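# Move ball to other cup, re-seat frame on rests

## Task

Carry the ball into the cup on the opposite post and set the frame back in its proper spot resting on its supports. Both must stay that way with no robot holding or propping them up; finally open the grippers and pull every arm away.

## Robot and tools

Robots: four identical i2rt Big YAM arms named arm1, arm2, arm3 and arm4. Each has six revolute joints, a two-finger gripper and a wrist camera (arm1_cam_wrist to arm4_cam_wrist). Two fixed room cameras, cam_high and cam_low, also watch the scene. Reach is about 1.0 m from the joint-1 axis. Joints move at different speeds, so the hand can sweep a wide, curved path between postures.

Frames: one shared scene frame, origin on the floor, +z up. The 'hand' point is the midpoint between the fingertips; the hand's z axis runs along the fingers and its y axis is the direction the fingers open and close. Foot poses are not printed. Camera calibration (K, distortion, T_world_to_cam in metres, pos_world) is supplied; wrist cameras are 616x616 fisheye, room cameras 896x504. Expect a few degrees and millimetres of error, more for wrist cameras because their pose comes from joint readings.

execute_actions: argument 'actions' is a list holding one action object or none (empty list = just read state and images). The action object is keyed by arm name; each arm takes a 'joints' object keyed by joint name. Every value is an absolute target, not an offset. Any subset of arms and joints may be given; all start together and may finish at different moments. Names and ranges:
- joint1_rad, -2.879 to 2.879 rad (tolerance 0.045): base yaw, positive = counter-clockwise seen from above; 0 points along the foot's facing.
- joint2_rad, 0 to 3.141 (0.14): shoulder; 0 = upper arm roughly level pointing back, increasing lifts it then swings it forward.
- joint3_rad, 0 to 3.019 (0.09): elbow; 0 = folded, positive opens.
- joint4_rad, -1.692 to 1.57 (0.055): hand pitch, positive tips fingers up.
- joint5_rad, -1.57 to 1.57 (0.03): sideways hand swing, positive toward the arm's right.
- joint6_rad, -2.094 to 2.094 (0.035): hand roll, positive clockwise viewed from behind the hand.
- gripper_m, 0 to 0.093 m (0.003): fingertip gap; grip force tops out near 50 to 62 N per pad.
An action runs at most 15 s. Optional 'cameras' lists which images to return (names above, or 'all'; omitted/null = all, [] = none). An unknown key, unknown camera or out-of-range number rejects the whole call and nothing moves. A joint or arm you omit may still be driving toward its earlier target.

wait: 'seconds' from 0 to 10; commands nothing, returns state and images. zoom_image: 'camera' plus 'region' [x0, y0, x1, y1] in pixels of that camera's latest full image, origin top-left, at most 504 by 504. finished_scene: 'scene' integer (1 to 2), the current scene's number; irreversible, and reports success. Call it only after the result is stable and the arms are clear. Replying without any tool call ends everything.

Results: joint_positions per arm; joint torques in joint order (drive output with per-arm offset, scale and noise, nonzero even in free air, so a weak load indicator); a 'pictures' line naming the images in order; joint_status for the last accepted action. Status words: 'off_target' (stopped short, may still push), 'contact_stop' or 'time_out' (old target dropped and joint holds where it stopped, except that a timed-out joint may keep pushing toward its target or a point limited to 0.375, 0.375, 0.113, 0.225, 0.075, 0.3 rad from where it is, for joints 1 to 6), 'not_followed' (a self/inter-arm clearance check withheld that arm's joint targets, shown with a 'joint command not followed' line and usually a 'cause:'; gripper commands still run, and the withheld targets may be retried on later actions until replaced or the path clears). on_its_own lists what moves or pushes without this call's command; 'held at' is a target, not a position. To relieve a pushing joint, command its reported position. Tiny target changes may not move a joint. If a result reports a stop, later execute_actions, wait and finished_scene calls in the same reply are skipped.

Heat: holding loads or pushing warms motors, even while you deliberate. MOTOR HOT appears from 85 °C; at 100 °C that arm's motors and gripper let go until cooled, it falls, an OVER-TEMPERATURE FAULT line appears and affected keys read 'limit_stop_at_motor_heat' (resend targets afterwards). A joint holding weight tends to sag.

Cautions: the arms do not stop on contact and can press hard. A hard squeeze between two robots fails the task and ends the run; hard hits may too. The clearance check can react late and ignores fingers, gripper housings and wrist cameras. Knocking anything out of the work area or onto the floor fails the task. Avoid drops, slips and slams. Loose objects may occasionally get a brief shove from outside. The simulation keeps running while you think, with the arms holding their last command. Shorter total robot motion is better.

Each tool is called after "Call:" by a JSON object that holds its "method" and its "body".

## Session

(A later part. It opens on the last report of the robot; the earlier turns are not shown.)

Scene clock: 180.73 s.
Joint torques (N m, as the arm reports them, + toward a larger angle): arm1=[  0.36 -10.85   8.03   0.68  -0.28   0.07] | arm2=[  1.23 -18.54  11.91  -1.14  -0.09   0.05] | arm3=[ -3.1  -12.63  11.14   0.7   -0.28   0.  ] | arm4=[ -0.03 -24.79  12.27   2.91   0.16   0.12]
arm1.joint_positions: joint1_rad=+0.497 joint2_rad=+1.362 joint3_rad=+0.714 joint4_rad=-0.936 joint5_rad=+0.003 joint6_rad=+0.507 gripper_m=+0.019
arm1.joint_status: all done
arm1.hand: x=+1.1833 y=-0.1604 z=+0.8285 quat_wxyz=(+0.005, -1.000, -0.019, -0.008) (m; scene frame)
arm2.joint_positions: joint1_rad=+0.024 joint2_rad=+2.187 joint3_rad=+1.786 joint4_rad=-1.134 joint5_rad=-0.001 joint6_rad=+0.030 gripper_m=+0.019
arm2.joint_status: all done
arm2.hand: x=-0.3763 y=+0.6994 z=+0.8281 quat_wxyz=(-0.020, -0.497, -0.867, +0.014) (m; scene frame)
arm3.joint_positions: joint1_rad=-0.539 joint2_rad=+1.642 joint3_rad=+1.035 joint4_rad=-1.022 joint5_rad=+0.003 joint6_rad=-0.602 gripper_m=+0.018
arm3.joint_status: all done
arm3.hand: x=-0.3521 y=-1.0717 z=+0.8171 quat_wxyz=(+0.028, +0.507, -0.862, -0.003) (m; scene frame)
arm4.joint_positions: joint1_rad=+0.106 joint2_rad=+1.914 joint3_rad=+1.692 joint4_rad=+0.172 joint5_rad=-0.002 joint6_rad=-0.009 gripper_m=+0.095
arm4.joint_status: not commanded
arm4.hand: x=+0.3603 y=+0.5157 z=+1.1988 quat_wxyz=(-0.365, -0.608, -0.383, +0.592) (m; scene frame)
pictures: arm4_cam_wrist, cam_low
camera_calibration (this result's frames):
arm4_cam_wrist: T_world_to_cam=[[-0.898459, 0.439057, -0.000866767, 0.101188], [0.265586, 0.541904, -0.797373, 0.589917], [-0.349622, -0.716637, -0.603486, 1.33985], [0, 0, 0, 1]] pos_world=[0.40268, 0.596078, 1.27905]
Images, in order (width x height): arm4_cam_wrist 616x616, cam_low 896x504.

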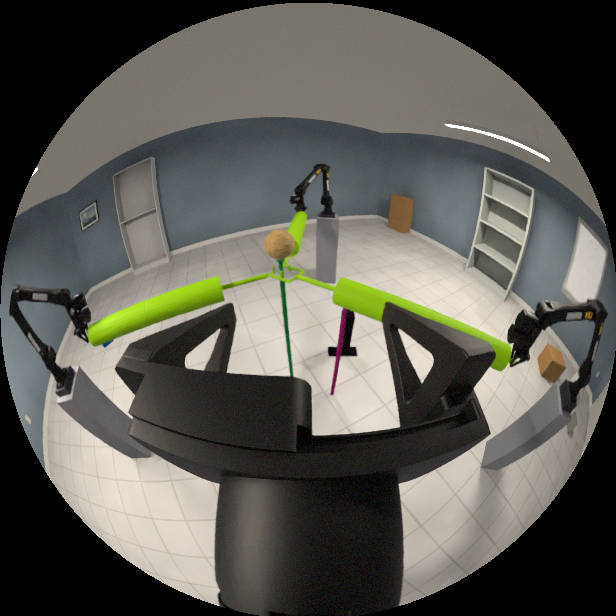

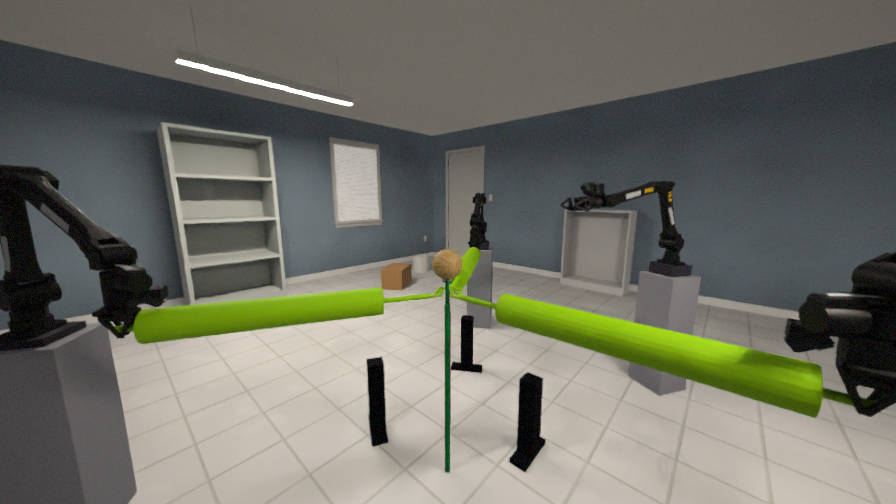

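Call:
{"method": "execute_actions", "body": {"actions": [{"arm1":{"joints":{"joint2_rad":1.292,"joint3_rad":0.778,"joint4_rad":-1.02}},"arm2":{"joints":{"joint2_rad":2.143,"joint3_rad":1.848,"joint4_rad":-1.22}},"arm3":{"joints":{"joint2_rad":1.58,"joint3_rad":1.145,"joint4_rad":-1.09}}}], "cameras": ["cam_low","arm4_cam_wrist"]}}

Call:
{"method": "zoom_image", "body": {"camera": "cam_low", "region": [410, 240, 500, 320]}}

Call:
{"method": "zoom_image", "body": {"camera": "arm4_cam_wrist", "region": [240, 210, 340, 300]}}

Scene clock: 194.77 s.
Joint torques (N m, as the arm reports them, + toward a larger angle): arm1=[ 0.39 -9.83 10.34 -0.32 -0.34  0.07] | arm2=[  0.7  -21.17  11.91  -1.17  -0.02  -0.01] | arm3=[ -3.17 -16.4   10.48  -0.05  -0.4    0.  ] | arm4=[ -0.01 -24.78  12.26   2.93   0.16   0.12]
arm1.joint_positions: joint1_rad=+0.497 joint2_rad=+1.318 joint3_rad=+0.726 joint4_rad=-0.999 joint5_rad=+0.004 joint6_rad=+0.507 gripper_m=+0.019
arm1.joint_status: all done
arm1.hand: x=+1.1882 y=-0.1571 z=+0.8452 quat_wxyz=(+0.007, -1.000, -0.019, -0.011) (m; scene frame)
arm2.joint_positions: joint1_rad=+0.030 joint2_rad=+2.187 joint3_rad=+1.808 joint4_rad=-1.166 joint5_rad=-0.002 joint6_rad=+0.035 gripper_m=+0.019
arm2.joint_status: all done
arm2.hand: x=-0.3726 y=+0.7015 z=+0.8356 quat_wxyz=(-0.016, -0.496, -0.868, +0.011) (m; scene frame)
arm3.joint_positions: joint1_rad=-0.539 joint2_rad=+1.627 joint3_rad=+1.075 joint4_rad=-1.082 joint5_rad=+0.005 joint6_rad=-0.602 gripper_m=+0.018
arm3.joint_status: all done
arm3.hand: x=-0.3475 y=-1.0699 z=+0.8363 quat_wxyz=(+0.030, +0.507, -0.861, -0.002) (m; scene frame)
arm4.joint_positions: joint1_rad=+0.106 joint2_rad=+1.914 joint3_rad=+1.692 joint4_rad=+0.172 joint5_rad=-0.002 joint6_rad=-0.009 gripper_m=+0.095
arm4.joint_status: not commanded
arm4.hand: x=+0.3603 y=+0.5157 z=+1.1988 quat_wxyz=(-0.365, -0.608, -0.383, +0.592) (m; scene frame)
pictures: arm4_cam_wrist, cam_low
camera_calibration (this result's frames):
arm4_cam_wrist: T_world_to_cam=[[-0.898459, 0.439057, -0.000866767, 0.101188], [0.265586, 0.541904, -0.797373, 0.589917], [-0.349622, -0.716637, -0.603486, 1.33985], [0, 0, 0, 1]] pos_world=[0.40268, 0.596078, 1.27905]
Images, in order (width x height): arm4_cam_wrist 616x616, cam_low 896x504.

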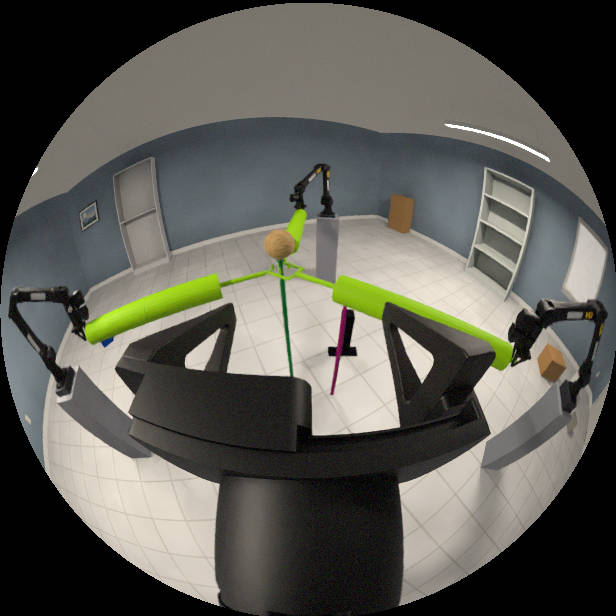

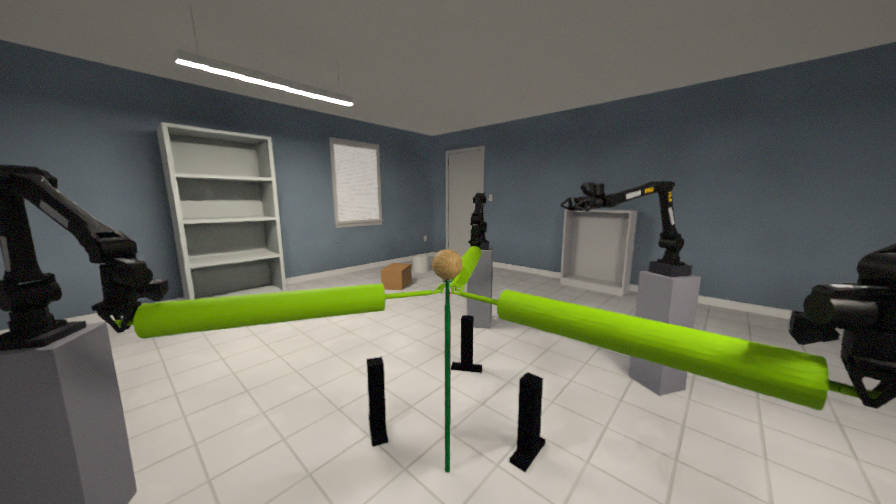

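Region (410, 240, 500, 320) of cam_low's 896x504 image, scaled by 5.600, with more detail than that image has.

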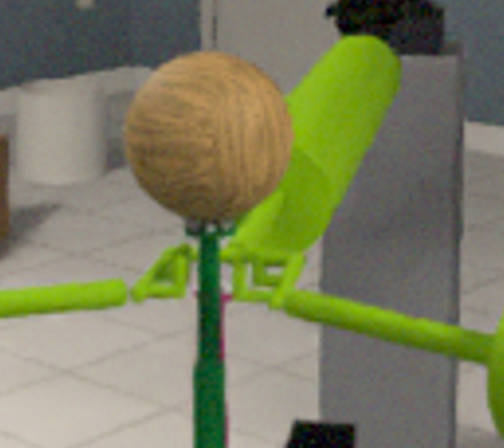

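Region (240, 210, 340, 300) of arm4_cam_wrist's 616x616 image, scaled by 5.040, with more detail than that image has; it fills the top 454 rows of this view, and the rest is white.

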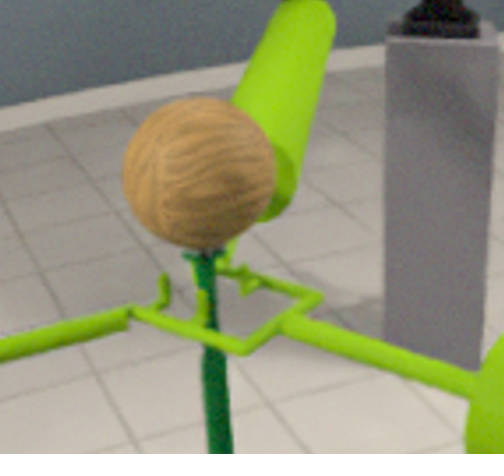

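Call:
{"method": "execute_actions", "body": {"actions": [{"arm1":{"joints":{"joint3_rad":0.805,"joint4_rad":-1.0}},"arm2":{"joints":{"joint1_rad":0.008,"joint2_rad":2.122,"joint4_rad":-1.225}},"arm3":{"joints":{"joint2_rad":1.57,"joint4_rad":-1.135}}}], "cameras": ["cam_low","arm4_cam_wrist"]}}

Call:
{"method": "zoom_image", "body": {"camera": "cam_low", "region": [410, 240, 500, 320]}}

Call:
{"method": "zoom_image", "body": {"camera": "arm4_cam_wrist", "region": [240, 210, 340, 300]}}

Scene clock: 200.90 s.
Joint torques (N m, as the arm reports them, + toward a larger angle): arm1=[ 0.35 -9.91 11.2   0.43 -0.15  0.07] | arm2=[ -0.31 -22.35  11.92  -1.27  -0.07   0.02] | arm3=[ -3.04 -16.08  10.33  -0.45  -0.25   0.01] | arm4=[ -0.01 -24.79  12.27   2.92   0.16   0.12]
arm1.joint_positions: joint1_rad=+0.497 joint2_rad=+1.318 joint3_rad=+0.743 joint4_rad=-0.999 joint5_rad=+0.000 joint6_rad=+0.507 gripper_m=+0.019
arm1.joint_status: all done
arm1.hand: x=+1.1818 y=-0.1618 z=+0.8506 quat_wxyz=(+0.001, -1.000, -0.019, -0.004) (m; scene frame)
arm2.joint_positions: joint1_rad=+0.021 joint2_rad=+2.182 joint3_rad=+1.808 joint4_rad=-1.170 joint5_rad=-0.001 joint6_rad=+0.033 gripper_m=+0.019
arm2.joint_status: joint4_rad time_out (moved -0.004 of -0.059); the others done
arm2.hand: x=-0.3776 y=+0.6989 z=+0.8387 quat_wxyz=(-0.016, -0.499, -0.866, +0.011) (m; scene frame)
arm3.joint_positions: joint1_rad=-0.539 joint2_rad=+1.616 joint3_rad=+1.078 joint4_rad=-1.120 joint5_rad=+0.002 joint6_rad=-0.602 gripper_m=+0.018
arm3.joint_status: all done
arm3.hand: x=-0.3547 y=-1.0729 z=+0.8422 quat_wxyz=(+0.043, +0.507, -0.861, -0.004) (m; scene frame)
arm4.joint_positions: joint1_rad=+0.106 joint2_rad=+1.914 joint3_rad=+1.692 joint4_rad=+0.172 joint5_rad=-0.002 joint6_rad=-0.009 gripper_m=+0.095
arm4.joint_status: not commanded
arm4.hand: x=+0.3603 y=+0.5157 z=+1.1988 quat_wxyz=(-0.365, -0.608, -0.383, +0.592) (m; scene frame)
pictures: arm4_cam_wrist, cam_low
camera_calibration (this result's frames):
arm4_cam_wrist: T_world_to_cam=[[-0.898459, 0.439057, -0.000866767, 0.101188], [0.265586, 0.541904, -0.797373, 0.589917], [-0.349622, -0.716637, -0.603486, 1.33985], [0, 0, 0, 1]] pos_world=[0.40268, 0.596078, 1.27905]
Images, in order (width x height): arm4_cam_wrist 616x616, cam_low 896x504.

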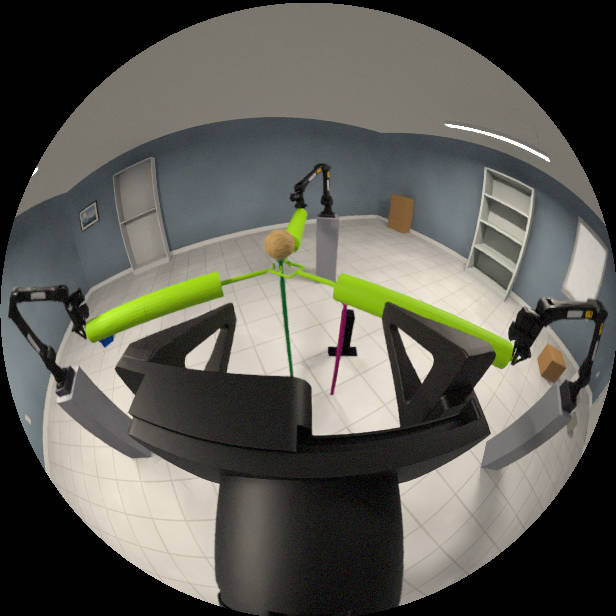

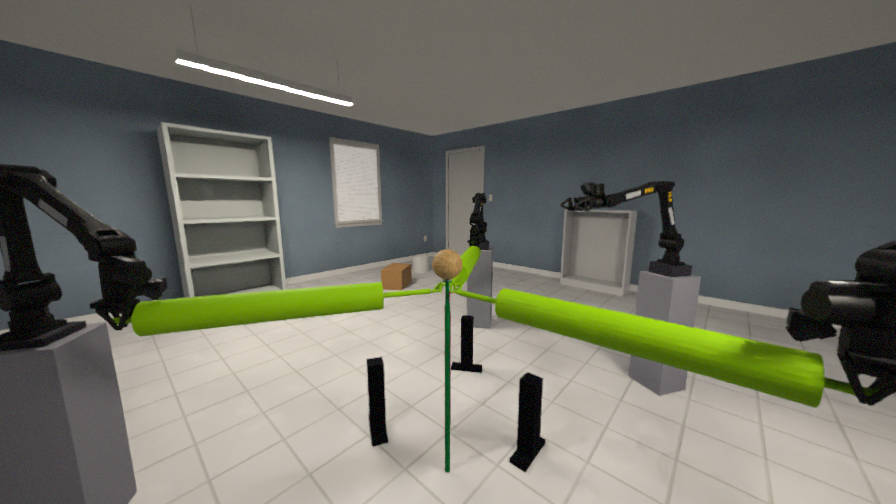

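Region (410, 240, 500, 320) of cam_low's 896x504 image, scaled by 5.600, with more detail than that image has.

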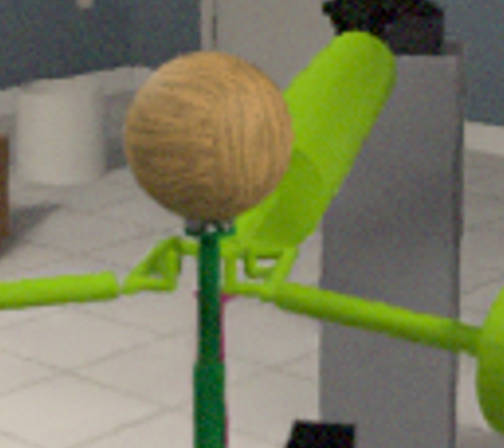

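Region (240, 210, 340, 300) of arm4_cam_wrist's 616x616 image, scaled by 5.040, with more detail than that image has; it fills the top 454 rows of this view, and the rest is white.

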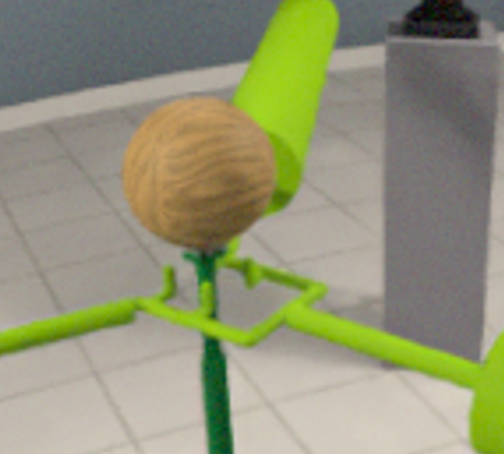

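Call:
{"method": "execute_actions", "body": {"actions": [{"arm1":{"joints":{"joint2_rad":1.262,"joint3_rad":0.83,"joint4_rad":-1.07}},"arm2":{"joints":{"joint1_rad":0.021,"joint2_rad":2.08,"joint4_rad":-1.22}},"arm3":{"joints":{"joint2_rad":1.535,"joint3_rad":1.16,"joint4_rad":-1.17}}}], "cameras": ["cam_low"]}}

Call:
{"method": "zoom_image", "body": {"camera": "cam_low", "region": [410, 240, 500, 320]}}

Scene clock: 210.43 s.
Joint torques (N m, as the arm reports them, + toward a larger angle): arm1=[  0.22 -10.02  11.11  -0.01  -0.15   0.06] | arm2=[  0.36 -22.07  12.11  -0.45  -0.13   0.03] | arm3=[ -3.32 -15.54  10.4   -0.12  -0.13   0.01] | arm4=[ -0.02 -24.82  12.26   2.92   0.15   0.12]
arm1.joint_positions: joint1_rad=+0.497 joint2_rad=+1.291 joint3_rad=+0.773 joint4_rad=-1.056 joint5_rad=+0.000 joint6_rad=+0.507 gripper_m=+0.019
arm1.joint_status: all done
arm1.hand: x=+1.1813 y=-0.1622 z=+0.8678 quat_wxyz=(+0.001, -1.000, -0.019, -0.005) (m; scene frame)
arm2.joint_positions: joint1_rad=+0.021 joint2_rad=+2.140 joint3_rad=+1.808 joint4_rad=-1.188 joint5_rad=+0.001 joint6_rad=+0.033 gripper_m=+0.019
arm2.joint_status: all done
arm2.hand: x=-0.3780 y=+0.6992 z=+0.8657 quat_wxyz=(-0.027, -0.499, -0.866, +0.018) (m; scene frame)
arm3.joint_positions: joint1_rad=-0.539 joint2_rad=+1.578 joint3_rad=+1.095 joint4_rad=-1.161 joint5_rad=-0.001 joint6_rad=-0.602 gripper_m=+0.018
arm3.joint_status: all done
arm3.hand: x=-0.3552 y=-1.0727 z=+0.8631 quat_wxyz=(+0.035, +0.507, -0.861, -0.005) (m; scene frame)
arm4.joint_positions: joint1_rad=+0.106 joint2_rad=+1.914 joint3_rad=+1.692 joint4_rad=+0.172 joint5_rad=-0.002 joint6_rad=-0.009 gripper_m=+0.095
arm4.joint_status: not commanded
arm4.hand: x=+0.3603 y=+0.5157 z=+1.1988 quat_wxyz=(-0.365, -0.608, -0.383, +0.592) (m; scene frame)
pictures: cam_low
Images, in order (width x height): cam_low 896x504.

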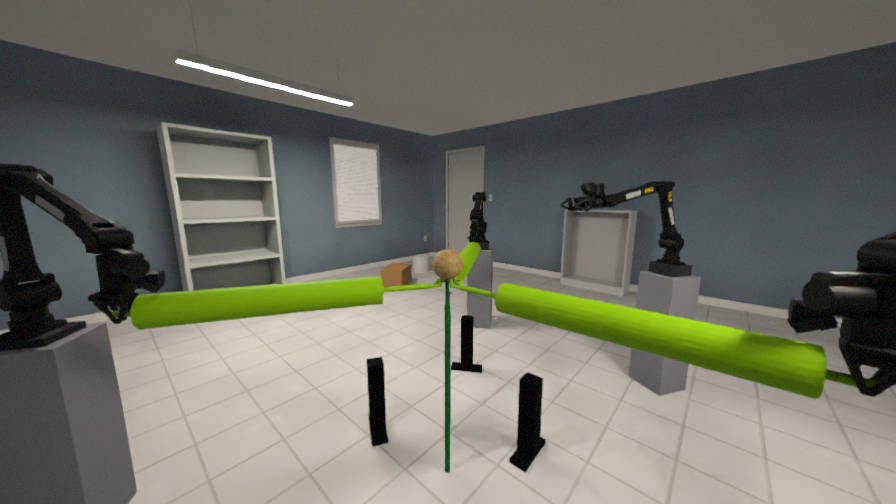

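Region (410, 240, 500, 320) of cam_low's 896x504 image, scaled by 5.600, with more detail than that image has.

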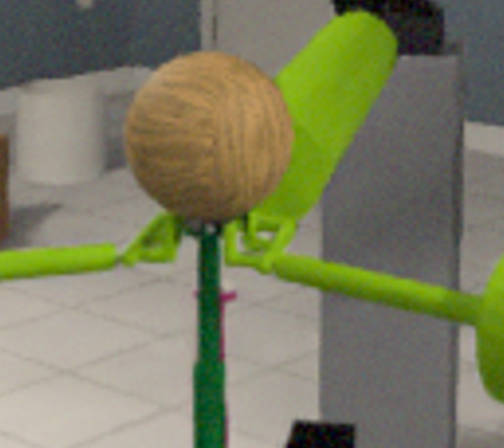

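Call:
{"method": "execute_actions", "body": {"actions": [{"arm1":{"joints":{"joint2_rad":1.234,"joint3_rad":0.864,"joint4_rad":-1.132}},"arm2":{"joints":{"joint2_rad":2.056,"joint3_rad":1.868,"joint4_rad":-1.255}},"arm3":{"joints":{"joint2_rad":1.502,"joint3_rad":1.178,"joint4_rad":-1.205}}}], "cameras": ["cam_low"]}}

Call:
{"method": "zoom_image", "body": {"camera": "cam_low", "region": [410, 230, 500, 310]}}

Call:
{"method": "execute_actions", "body": {"actions": [{"arm1":{"joints":{"joint2_rad":1.205,"joint3_rad":0.91,"joint4_rad":-1.207}},"arm2":{"joints":{"joint2_rad":2.037,"joint3_rad":1.904,"joint4_rad":-1.31}},"arm3":{"joints":{"joint2_rad":1.47,"joint3_rad":1.21,"joint4_rad":-1.258}}}], "cameras": ["cam_low","cam_high"]}}

Call:
{"method": "zoom_image", "body": {"camera": "cam_low", "region": [410, 230, 500, 310]}}

Scene clock: 229.67 s.
Joint torques (N m, as the arm reports them, + toward a larger angle): arm1=[  0.3  -10.54  11.39  -0.25  -0.16   0.06] | arm2=[  0.49 -23.37  13.09  -1.06  -0.18   0.01] | arm3=[ -3.26 -16.43  10.85  -0.43   0.06   0.  ] | arm4=[ -0.03 -24.84  12.27   2.93   0.16   0.12]
arm1.joint_positions: joint1_rad=+0.497 joint2_rad=+1.270 joint3_rad=+0.805 joint4_rad=-1.112 joint5_rad=+0.001 joint6_rad=+0.508 gripper_m=+0.019
arm1.joint_status: all done
arm1.hand: x=+1.1803 y=-0.1625 z=+0.8849 quat_wxyz=(+0.002, -1.000, -0.019, -0.006) (m; scene frame)
arm2.joint_positions: joint1_rad=+0.021 joint2_rad=+2.135 joint3_rad=+1.816 joint4_rad=-1.205 joint5_rad=+0.002 joint6_rad=+0.033 gripper_m=+0.019
arm2.joint_status: all done
arm2.hand: x=-0.3784 y=+0.6995 z=+0.8714 quat_wxyz=(-0.025, -0.499, -0.866, +0.018) (m; scene frame)
arm3.joint_positions: joint1_rad=-0.539 joint2_rad=+1.558 joint3_rad=+1.108 joint4_rad=-1.190 joint5_rad=-0.005 joint6_rad=-0.602 gripper_m=+0.018
arm3.joint_status: all done
arm3.hand: x=-0.3562 y=-1.0725 z=+0.8757 quat_wxyz=(+0.033, +0.507, -0.861, -0.007) (m; scene frame)
arm4.joint_positions: joint1_rad=+0.106 joint2_rad=+1.914 joint3_rad=+1.692 joint4_rad=+0.172 joint5_rad=-0.002 joint6_rad=-0.009 gripper_m=+0.095
arm4.joint_status: not commanded
arm4.hand: x=+0.3603 y=+0.5157 z=+1.1988 quat_wxyz=(-0.365, -0.608, -0.383, +0.592) (m; scene frame)
pictures: cam_low
Images, in order (width x height): cam_low 896x504.

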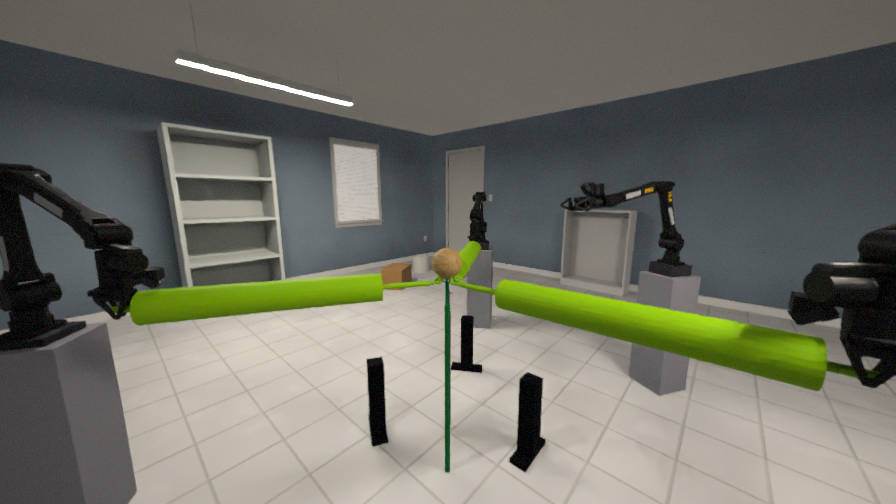

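Region (410, 230, 500, 310) of cam_low's 896x504 image, scaled by 5.600, with more detail than that image has.

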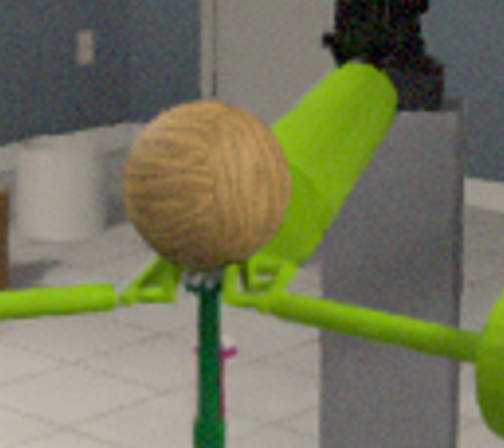

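Scene clock: 230.43 s.
Joint torques (N m, as the arm reports them, + toward a larger angle): arm1=[  0.31 -10.24  11.75  -0.27  -0.12   0.06] | arm2=[ -0.03 -22.64  13.59  -1.21  -0.21   0.03] | arm3=[ -3.28 -16.07  11.07  -0.35   0.12   0.  ] | arm4=[  0.   -24.81  12.26   2.92   0.16   0.12]
arm1.joint_positions: joint1_rad=+0.497 joint2_rad=+1.240 joint3_rad=+0.849 joint4_rad=-1.187 joint5_rad=-0.001 joint6_rad=+0.508 gripper_m=+0.019
arm1.joint_status: all done
arm1.hand: x=+1.1799 y=-0.1629 z=+0.9093 quat_wxyz=(+0.001, -1.000, -0.019, -0.006) (m; scene frame)
arm2.joint_positions: joint1_rad=+0.021 joint2_rad=+2.111 joint3_rad=+1.849 joint4_rad=-1.262 joint5_rad=+0.002 joint6_rad=+0.033 gripper_m=+0.019
arm2.joint_status: all done
arm2.hand: x=-0.3788 y=+0.7004 z=+0.8987 quat_wxyz=(-0.025, -0.499, -0.866, +0.018) (m; scene frame)
arm3.joint_positions: joint1_rad=-0.539 joint2_rad=+1.526 joint3_rad=+1.140 joint4_rad=-1.243 joint5_rad=-0.007 joint6_rad=-0.602 gripper_m=+0.018
arm3.joint_status: all done
arm3.hand: x=-0.3562 y=-1.0723 z=+0.8996 quat_wxyz=(+0.028, +0.507, -0.862, -0.007) (m; scene frame)
arm4.joint_positions: joint1_rad=+0.106 joint2_rad=+1.914 joint3_rad=+1.692 joint4_rad=+0.172 joint5_rad=-0.002 joint6_rad=-0.009 gripper_m=+0.095
arm4.joint_status: not commanded
arm4.hand: x=+0.3603 y=+0.5157 z=+1.1988 quat_wxyz=(-0.365, -0.608, -0.383, +0.592) (m; scene frame)
pictures: cam_high, cam_low
Images, in order (width x height): cam_high 896x504, cam_low 896x504.

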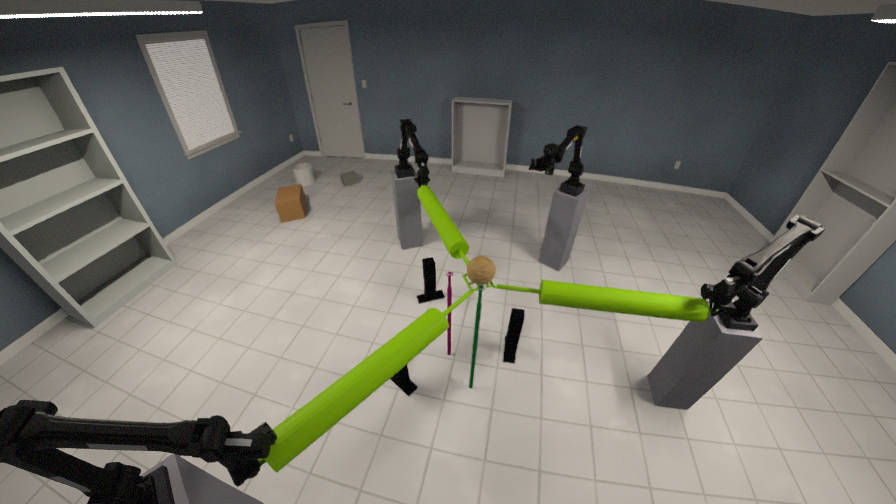

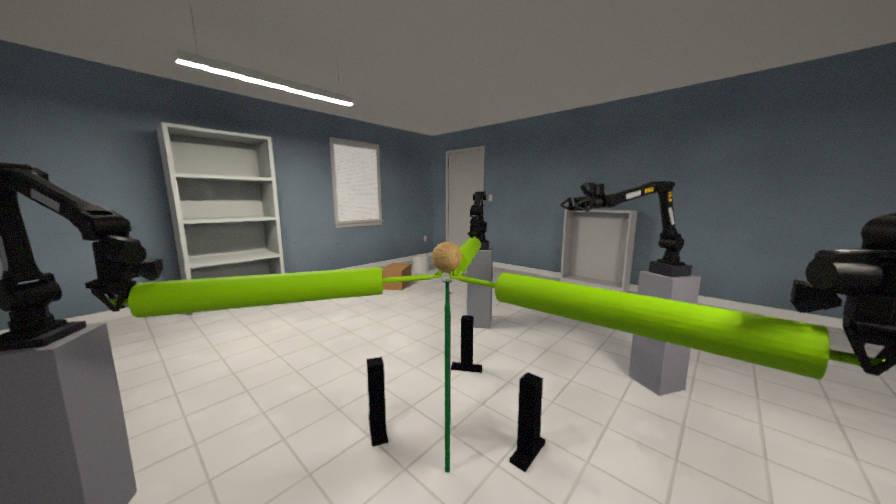

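Region (410, 230, 500, 310) of cam_low's 896x504 image, scaled by 5.600, with more detail than that image has.

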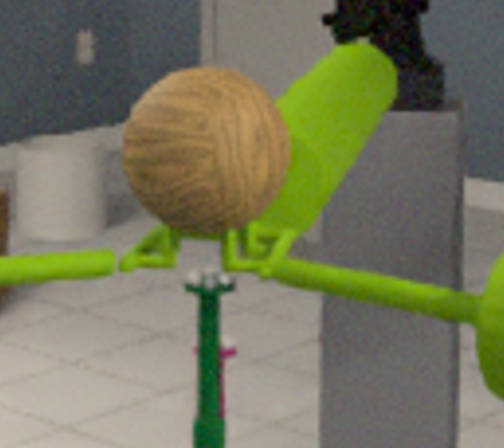

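Call:
{"method": "execute_actions", "body": {"actions": [{"arm1":{"joints":{"joint1_rad":0.36,"joint2_rad":1.275,"joint3_rad":0.955,"joint4_rad":-1.185,"joint6_rad":0.36}},"arm2":{"joints":{"joint1_rad":0.0,"joint2_rad":1.91,"joint3_rad":1.71,"joint4_rad":-1.23,"joint6_rad":0.01}},"arm3":{"joints":{"joint1_rad":-0.425,"joint2_rad":1.44,"joint3_rad":1.18,"joint4_rad":-1.24,"joint6_rad":-0.48}}}], "cameras": ["cam_high"]}}

Call:
{"method": "execute_actions", "body": {"actions": [{"arm1":{"joints":{"joint1_rad":0.22,"joint2_rad":1.32,"joint3_rad":0.994,"joint4_rad":-1.18,"joint6_rad":0.22}},"arm2":{"joints":{"joint1_rad":-0.012,"joint2_rad":1.805,"joint3_rad":1.53,"joint4_rad":-1.175,"joint6_rad":-0.01}},"arm3":{"joints":{"joint1_rad":-0.308,"joint2_rad":1.435,"joint3_rad":1.165,"joint4_rad":-1.236,"joint6_rad":-0.365}}}], "cameras": ["cam_high"]}}

Call:
{"method": "execute_actions", "body": {"actions": [{"arm1":{"joints":{"joint1_rad":0.105,"joint2_rad":1.378,"joint3_rad":1.052,"joint4_rad":-1.18,"joint6_rad":0.105}},"arm2":{"joints":{"joint1_rad":-0.03,"joint2_rad":1.70,"joint3_rad":1.372,"joint4_rad":-1.135,"joint6_rad":-0.03}},"arm3":{"joints":{"joint1_rad":-0.19,"joint2_rad":1.46,"joint3_rad":1.18,"joint4_rad":-1.236,"joint6_rad":-0.247}}}], "cameras": []}}

Call:
{"method": "execute_actions", "body": {"actions": [{"arm1":{"joints":{"joint1_rad":0.0,"joint2_rad":1.445,"joint3_rad":1.12,"joint4_rad":-1.177,"joint6_rad":0.0}},"arm2":{"joints":{"joint1_rad":-0.05,"joint2_rad":1.60,"joint3_rad":1.227,"joint4_rad":-1.097,"joint6_rad":-0.05}},"arm3":{"joints":{"joint1_rad":-0.075,"joint2_rad":1.49,"joint3_rad":1.2,"joint4_rad":-1.238,"joint6_rad":-0.132}}}], "cameras": []}}

Call:
{"method": "execute_actions", "body": {"actions": [{"arm1":{"joints":{"joint1_rad":-0.087,"joint2_rad":1.55,"joint3_rad":1.17,"joint4_rad":-1.115,"joint6_rad":-0.087}},"arm2":{"joints":{"joint1_rad":-0.073,"joint2_rad":1.53,"joint3_rad":1.063,"joint4_rad":-1.01,"joint6_rad":-0.073}},"arm3":{"joints":{"joint1_rad":0.034,"joint2_rad":1.55,"joint3_rad":1.2,"joint4_rad":-1.17,"joint6_rad":-0.023}}}], "cameras": []}}

Call:
{"method": "execute_actions", "body": {"actions": [{"arm1":{"joints":{"joint1_rad":-0.163,"joint2_rad":1.657,"joint3_rad":1.222,"joint4_rad":-1.06,"joint6_rad":-0.163}},"arm2":{"joints":{"joint1_rad":-0.10,"joint2_rad":1.462,"joint3_rad":0.905,"joint4_rad":-0.92,"joint6_rad":-0.10}},"arm3":{"joints":{"joint1_rad":0.135,"joint2_rad":1.617,"joint3_rad":1.205,"joint4_rad":-1.11,"joint6_rad":0.078}}}], "cameras": ["cam_high","cam_low","arm4_cam_wrist"]}}

Scene clock: 250.30 s.
Joint torques (N m, as the arm reports them, + toward a larger angle): arm1=[ 0.51 -8.4  12.82  0.71 -0.22 -0.1 ] | arm2=[ -0.14 -21.78  10.47   1.05  -0.14  -0.07] | arm3=[ -1.66 -16.61   9.49   1.23   0.08   0.27] | arm4=[  0.02 -24.8   12.27   2.93   0.16   0.12]
arm1.joint_positions: joint1_rad=+0.353 joint2_rad=+1.279 joint3_rad=+0.879 joint4_rad=-1.192 joint5_rad=+0.002 joint6_rad=+0.363 gripper_m=+0.019
arm1.joint_status: all done
arm1.hand: x=+1.1502 y=-0.1262 z=+0.9079 quat_wxyz=(+0.005, -1.000, -0.019, -0.013) (m; scene frame)
arm2.joint_positions: joint1_rad=+0.010 joint2_rad=+1.979 joint3_rad=+1.690 joint4_rad=-1.245 joint5_rad=+0.001 joint6_rad=+0.018 gripper_m=+0.019
arm2.joint_status: all done
arm2.hand: x=-0.4089 y=+0.7360 z=+0.9191 quat_wxyz=(-0.020, -0.498, -0.867, +0.015) (m; scene frame)
arm3.joint_positions: joint1_rad=-0.428 joint2_rad=+1.504 joint3_rad=+1.135 joint4_rad=-1.258 joint5_rad=-0.005 joint6_rad=-0.493 gripper_m=+0.018
arm3.joint_status: all done
arm3.hand: x=-0.3832 y=-1.0357 z=+0.9070 quat_wxyz=(+0.027, +0.508, -0.861, -0.004) (m; scene frame)
arm4.joint_positions: joint1_rad=+0.106 joint2_rad=+1.914 joint3_rad=+1.692 joint4_rad=+0.172 joint5_rad=-0.002 joint6_rad=-0.009 gripper_m=+0.095
arm4.joint_status: not commanded
arm4.hand: x=+0.3603 y=+0.5157 z=+1.1988 quat_wxyz=(-0.365, -0.608, -0.383, +0.592) (m; scene frame)
pictures: cam_high
Images, in order (width x height): cam_high 896x504.

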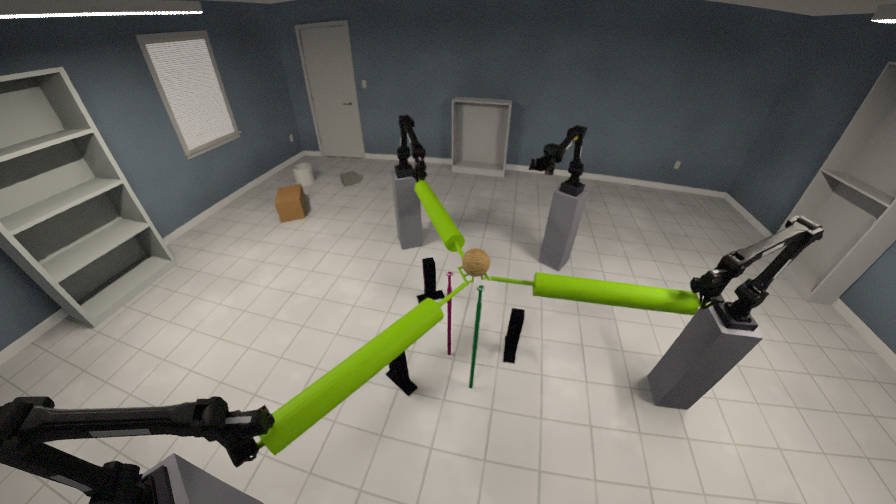

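Scene clock: 251.17 s.
Joint torques (N m, as the arm reports them, + toward a larger angle): arm1=[ 0.23 -9.41 12.2   0.79 -0.06 -0.13] | arm2=[ -0.08 -19.37  10.1    1.03  -0.16  -0.14] | arm3=[ -2.53 -16.25   9.5    1.03   0.23   0.21] | arm4=[  0.01 -24.78  12.26   2.92   0.16   0.12]
arm1.joint_positions: joint1_rad=+0.216 joint2_rad=+1.325 joint3_rad=+0.927 joint4_rad=-1.189 joint5_rad=-0.002 joint6_rad=+0.226 gripper_m=+0.019
arm1.joint_status: all done
arm1.hand: x=+1.1175 y=-0.0899 z=+0.9097 quat_wxyz=(+0.001, -1.000, -0.019, -0.012) (m; scene frame)
arm2.joint_positions: joint1_rad=-0.001 joint2_rad=+1.871 joint3_rad=+1.511 joint4_rad=-1.191 joint5_rad=+0.001 joint6_rad=+0.006 gripper_m=+0.019
arm2.joint_status: all done
arm2.hand: x=-0.4395 y=+0.7740 z=+0.9135 quat_wxyz=(-0.013, -0.498, -0.867, +0.011) (m; scene frame)
arm3.joint_positions: joint1_rad=-0.306 joint2_rad=+1.497 joint3_rad=+1.120 joint4_rad=-1.251 joint5_rad=-0.009 joint6_rad=-0.371 gripper_m=+0.018
arm3.joint_status: all done
arm3.hand: x=-0.4162 y=-0.9979 z=+0.9047 quat_wxyz=(+0.028, +0.508, -0.861, -0.002) (m; scene frame)
arm4.joint_positions: joint1_rad=+0.106 joint2_rad=+1.914 joint3_rad=+1.692 joint4_rad=+0.172 joint5_rad=-0.002 joint6_rad=-0.009 gripper_m=+0.095
arm4.joint_status: not commanded
arm4.hand: x=+0.3603 y=+0.5157 z=+1.1988 quat_wxyz=(-0.365, -0.608, -0.383, +0.592) (m; scene frame)
pictures: cam_high
Images, in order (width x height): cam_high 896x504.

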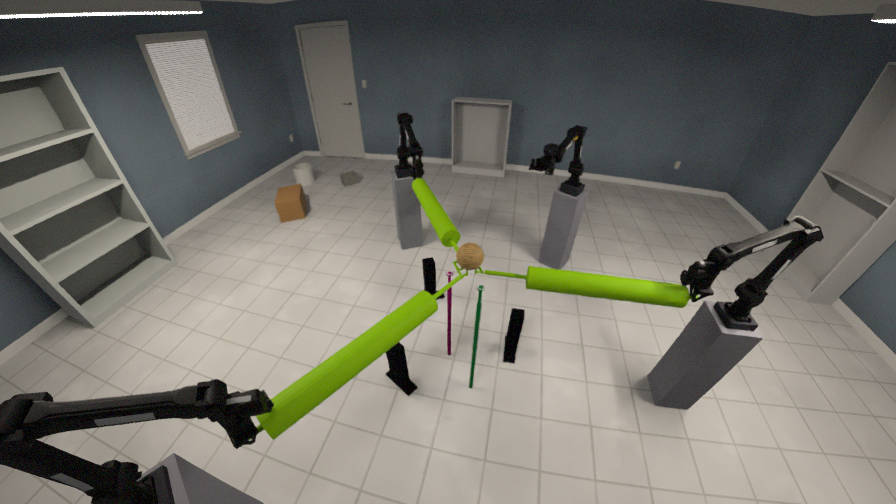

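Scene clock: 252.07 s.
Joint torques (N m, as the arm reports them, + toward a larger angle): arm1=[  0.28 -10.7   11.79   0.62  -0.09  -0.12] | arm2=[ -0.05 -17.1   10.22   0.87  -0.17  -0.15] | arm3=[ -2.45 -14.28  10.44   0.97   0.37   0.21] | arm4=[ -0.03 -24.78  12.27   2.92   0.15   0.12]
arm1.joint_positions: joint1_rad=+0.102 joint2_rad=+1.387 joint3_rad=+0.991 joint4_rad=-1.185 joint5_rad=-0.002 joint6_rad=+0.110 gripper_m=+0.019
arm1.joint_status: all done
arm1.hand: x=+1.0843 y=-0.0550 z=+0.9108 quat_wxyz=(+0.000, -1.000, -0.020, -0.009) (m; scene frame)
arm2.joint_positions: joint1_rad=-0.022 joint2_rad=+1.758 joint3_rad=+1.351 joint4_rad=-1.145 joint5_rad=+0.001 joint6_rad=-0.014 gripper_m=+0.019
arm2.joint_status: all done
arm2.hand: x=-0.4725 y=+0.8092 z=+0.9138 quat_wxyz=(-0.012, -0.497, -0.867, +0.011) (m; scene frame)
arm3.joint_positions: joint1_rad=-0.188 joint2_rad=+1.497 joint3_rad=+1.120 joint4_rad=-1.248 joint5_rad=-0.012 joint6_rad=-0.253 gripper_m=+0.018
arm3.joint_status: all done
arm3.hand: x=-0.4486 y=-0.9625 z=+0.9048 quat_wxyz=(+0.026, +0.508, -0.861, +0.000) (m; scene frame)
arm4.joint_positions: joint1_rad=+0.106 joint2_rad=+1.914 joint3_rad=+1.692 joint4_rad=+0.172 joint5_rad=-0.002 joint6_rad=-0.009 gripper_m=+0.095
arm4.joint_status: not commanded
arm4.hand: x=+0.3603 y=+0.5157 z=+1.1988 quat_wxyz=(-0.365, -0.608, -0.383, +0.592) (m; scene frame)
pictures: none
No camera images: the call's "cameras" was empty. Leave "cameras" out to get every camera's image.

Scene clock: 253.00 s.
Joint torques (N m, as the arm reports them, + toward a larger angle): arm1=[ -0.22 -12.49  11.45   0.5   -0.02  -0.16] | arm2=[  0.63 -15.47  10.04   0.73  -0.21  -0.09] | arm3=[ -2.03 -12.31  11.36   0.36   0.3    0.22] | arm4=[ -0.01 -24.86  12.26   2.91   0.16   0.11]
arm1.joint_positions: joint1_rad=+0.003 joint2_rad=+1.460 joint3_rad=+1.063 joint4_rad=-1.178 joint5_rad=-0.004 joint6_rad=+0.010 gripper_m=+0.019
arm1.joint_status: all done
arm1.hand: x=+1.0510 y=-0.0205 z=+0.9097 quat_wxyz=(-0.002, -1.000, -0.021, -0.005) (m; scene frame)
arm2.joint_positions: joint1_rad=-0.048 joint2_rad=+1.653 joint3_rad=+1.205 joint4_rad=-1.106 joint5_rad=+0.003 joint6_rad=-0.040 gripper_m=+0.019
arm2.joint_status: all done
arm2.hand: x=-0.5061 y=+0.8426 z=+0.9114 quat_wxyz=(-0.010, -0.498, -0.867, +0.011) (m; scene frame)
arm3.joint_positions: joint1_rad=-0.075 joint2_rad=+1.499 joint3_rad=+1.126 joint4_rad=-1.236 joint5_rad=-0.010 joint6_rad=-0.140 gripper_m=+0.018
arm3.joint_status: all done
arm3.hand: x=-0.4802 y=-0.9292 z=+0.9059 quat_wxyz=(+0.019, +0.508, -0.861, +0.001) (m; scene frame)
arm4.joint_positions: joint1_rad=+0.106 joint2_rad=+1.914 joint3_rad=+1.692 joint4_rad=+0.172 joint5_rad=-0.002 joint6_rad=-0.009 gripper_m=+0.095
arm4.joint_status: not commanded
arm4.hand: x=+0.3603 y=+0.5157 z=+1.1988 quat_wxyz=(-0.365, -0.608, -0.383, +0.592) (m; scene frame)
pictures: none
No camera images: the call's "cameras" was empty. Leave "cameras" out to get every camera's image.

Scene clock: 253.87 s.
Joint torques (N m, as the arm reports them, + toward a larger angle): arm1=[ -0.03 -14.64  11.72   0.55  -0.03  -0.15] | arm2=[ -0.05 -14.18   9.63   0.97  -0.24  -0.14] | arm3=[ -2.23 -13.71  11.16   0.26   0.42   0.21] | arm4=[ -0.04 -24.83  12.26   2.92   0.16   0.11]
arm1.joint_positions: joint1_rad=-0.087 joint2_rad=+1.572 joint3_rad=+1.106 joint4_rad=-1.118 joint5_rad=-0.004 joint6_rad=-0.079 gripper_m=+0.019
arm1.joint_status: all done
arm1.hand: x=+1.0214 y=+0.0165 z=+0.8802 quat_wxyz=(-0.002, -1.000, -0.020, -0.010) (m; scene frame)
arm2.joint_positions: joint1_rad=-0.065 joint2_rad=+1.585 joint3_rad=+1.040 joint4_rad=-1.025 joint5_rad=+0.003 joint6_rad=-0.057 gripper_m=+0.019
arm2.joint_status: all done
arm2.hand: x=-0.5343 y=+0.8805 z=+0.8842 quat_wxyz=(-0.004, -0.498, -0.867, +0.007) (m; scene frame)
arm3.joint_positions: joint1_rad=+0.035 joint2_rad=+1.568 joint3_rad=+1.126 joint4_rad=-1.167 joint5_rad=-0.012 joint6_rad=-0.031 gripper_m=+0.018
arm3.joint_status: all done
arm3.hand: x=-0.5097 y=-0.8904 z=+0.8782 quat_wxyz=(+0.019, +0.508, -0.861, +0.002) (m; scene frame)
arm4.joint_positions: joint1_rad=+0.106 joint2_rad=+1.914 joint3_rad=+1.692 joint4_rad=+0.172 joint5_rad=-0.002 joint6_rad=-0.009 gripper_m=+0.095
arm4.joint_status: not commanded
arm4.hand: x=+0.3603 y=+0.5157 z=+1.1988 quat_wxyz=(-0.365, -0.608, -0.383, +0.592) (m; scene frame)
pictures: none
No camera images: the call's "cameras" was empty. Leave "cameras" out to get every camera's image.

Scene clock: 254.73 s.
Joint torques (N m, as the arm reports them, + toward a larger angle): arm1=[ -0.24 -16.15  11.1    0.53  -0.04  -0.17] | arm2=[ -0.06 -12.2    9.18   0.95  -0.26  -0.12] | arm3=[ -1.99 -14.37  10.6    0.13   0.4    0.25] | arm4=[ -0.04 -24.8   12.28   2.92   0.16   0.12]
arm1.joint_positions: joint1_rad=-0.161 joint2_rad=+1.680 joint3_rad=+1.165 joint4_rad=-1.061 joint5_rad=-0.004 joint6_rad=-0.153 gripper_m=+0.019
arm1.joint_status: all done
arm1.hand: x=+0.9910 y=+0.0515 z=+0.8536 quat_wxyz=(-0.002, -1.000, -0.020, -0.006) (m; scene frame)
arm2.joint_positions: joint1_rad=-0.094 joint2_rad=+1.513 joint3_rad=+0.884 joint4_rad=-0.937 joint5_rad=+0.003 joint6_rad=-0.087 gripper_m=+0.019
arm2.joint_status: all done
arm2.hand: x=-0.5643 y=+0.9148 z=+0.8610 quat_wxyz=(-0.005, -0.497, -0.867, +0.008) (m; scene frame)
arm3.joint_positions: joint1_rad=+0.133 joint2_rad=+1.635 joint3_rad=+1.137 joint4_rad=-1.104 joint5_rad=-0.012 joint6_rad=+0.068 gripper_m=+0.018
arm3.joint_status: all done
arm3.hand: x=-0.5390 y=-0.8552 z=+0.8540 quat_wxyz=(+0.015, +0.508, -0.861, +0.002) (m; scene frame)
arm4.joint_positions: joint1_rad=+0.106 joint2_rad=+1.914 joint3_rad=+1.692 joint4_rad=+0.172 joint5_rad=-0.002 joint6_rad=-0.009 gripper_m=+0.095
arm4.joint_status: not commanded
arm4.hand: x=+0.3603 y=+0.5157 z=+1.1988 quat_wxyz=(-0.365, -0.608, -0.383, +0.592) (m; scene frame)
pictures: arm4_cam_wrist, cam_high, cam_low
camera_calibration (this result's frames):
arm4_cam_wrist: T_world_to_cam=[[-0.898459, 0.439057, -0.000866767, 0.101188], [0.265586, 0.541904, -0.797373, 0.589917], [-0.349622, -0.716637, -0.603486, 1.33985], [0, 0, 0, 1]] pos_world=[0.40268, 0.596078, 1.27905]
Images, in order (width x height): arm4_cam_wrist 616x616, cam_high 896x504, cam_low 896x504.

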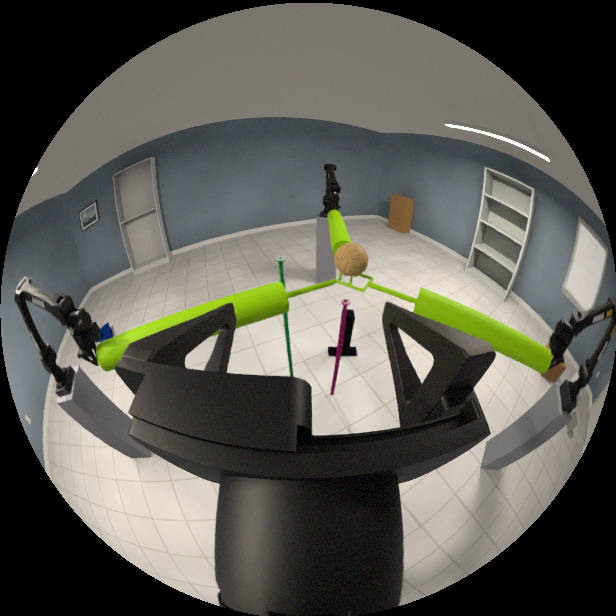

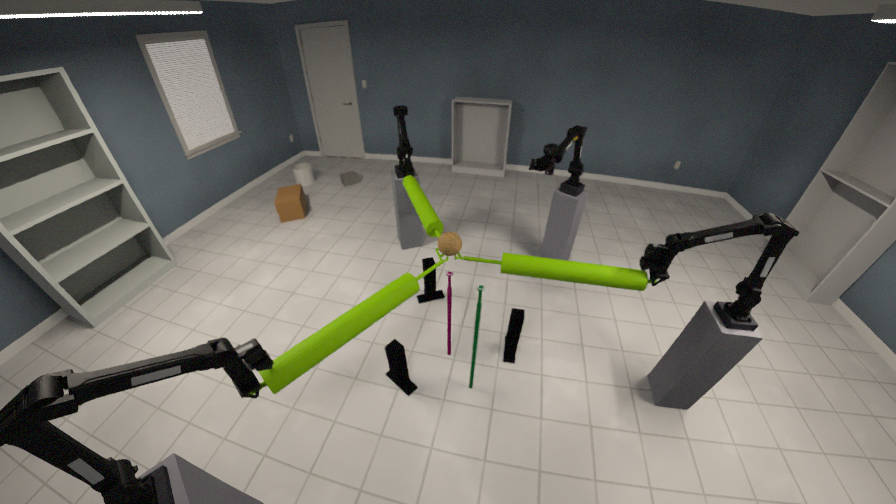

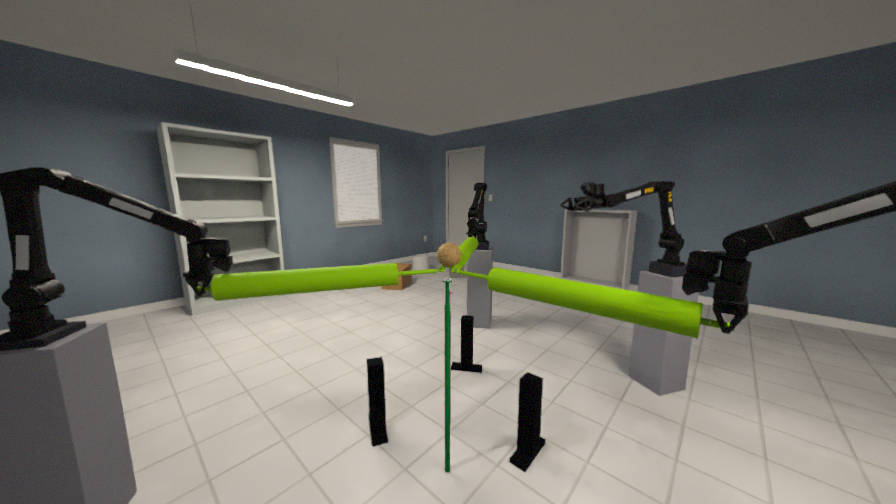

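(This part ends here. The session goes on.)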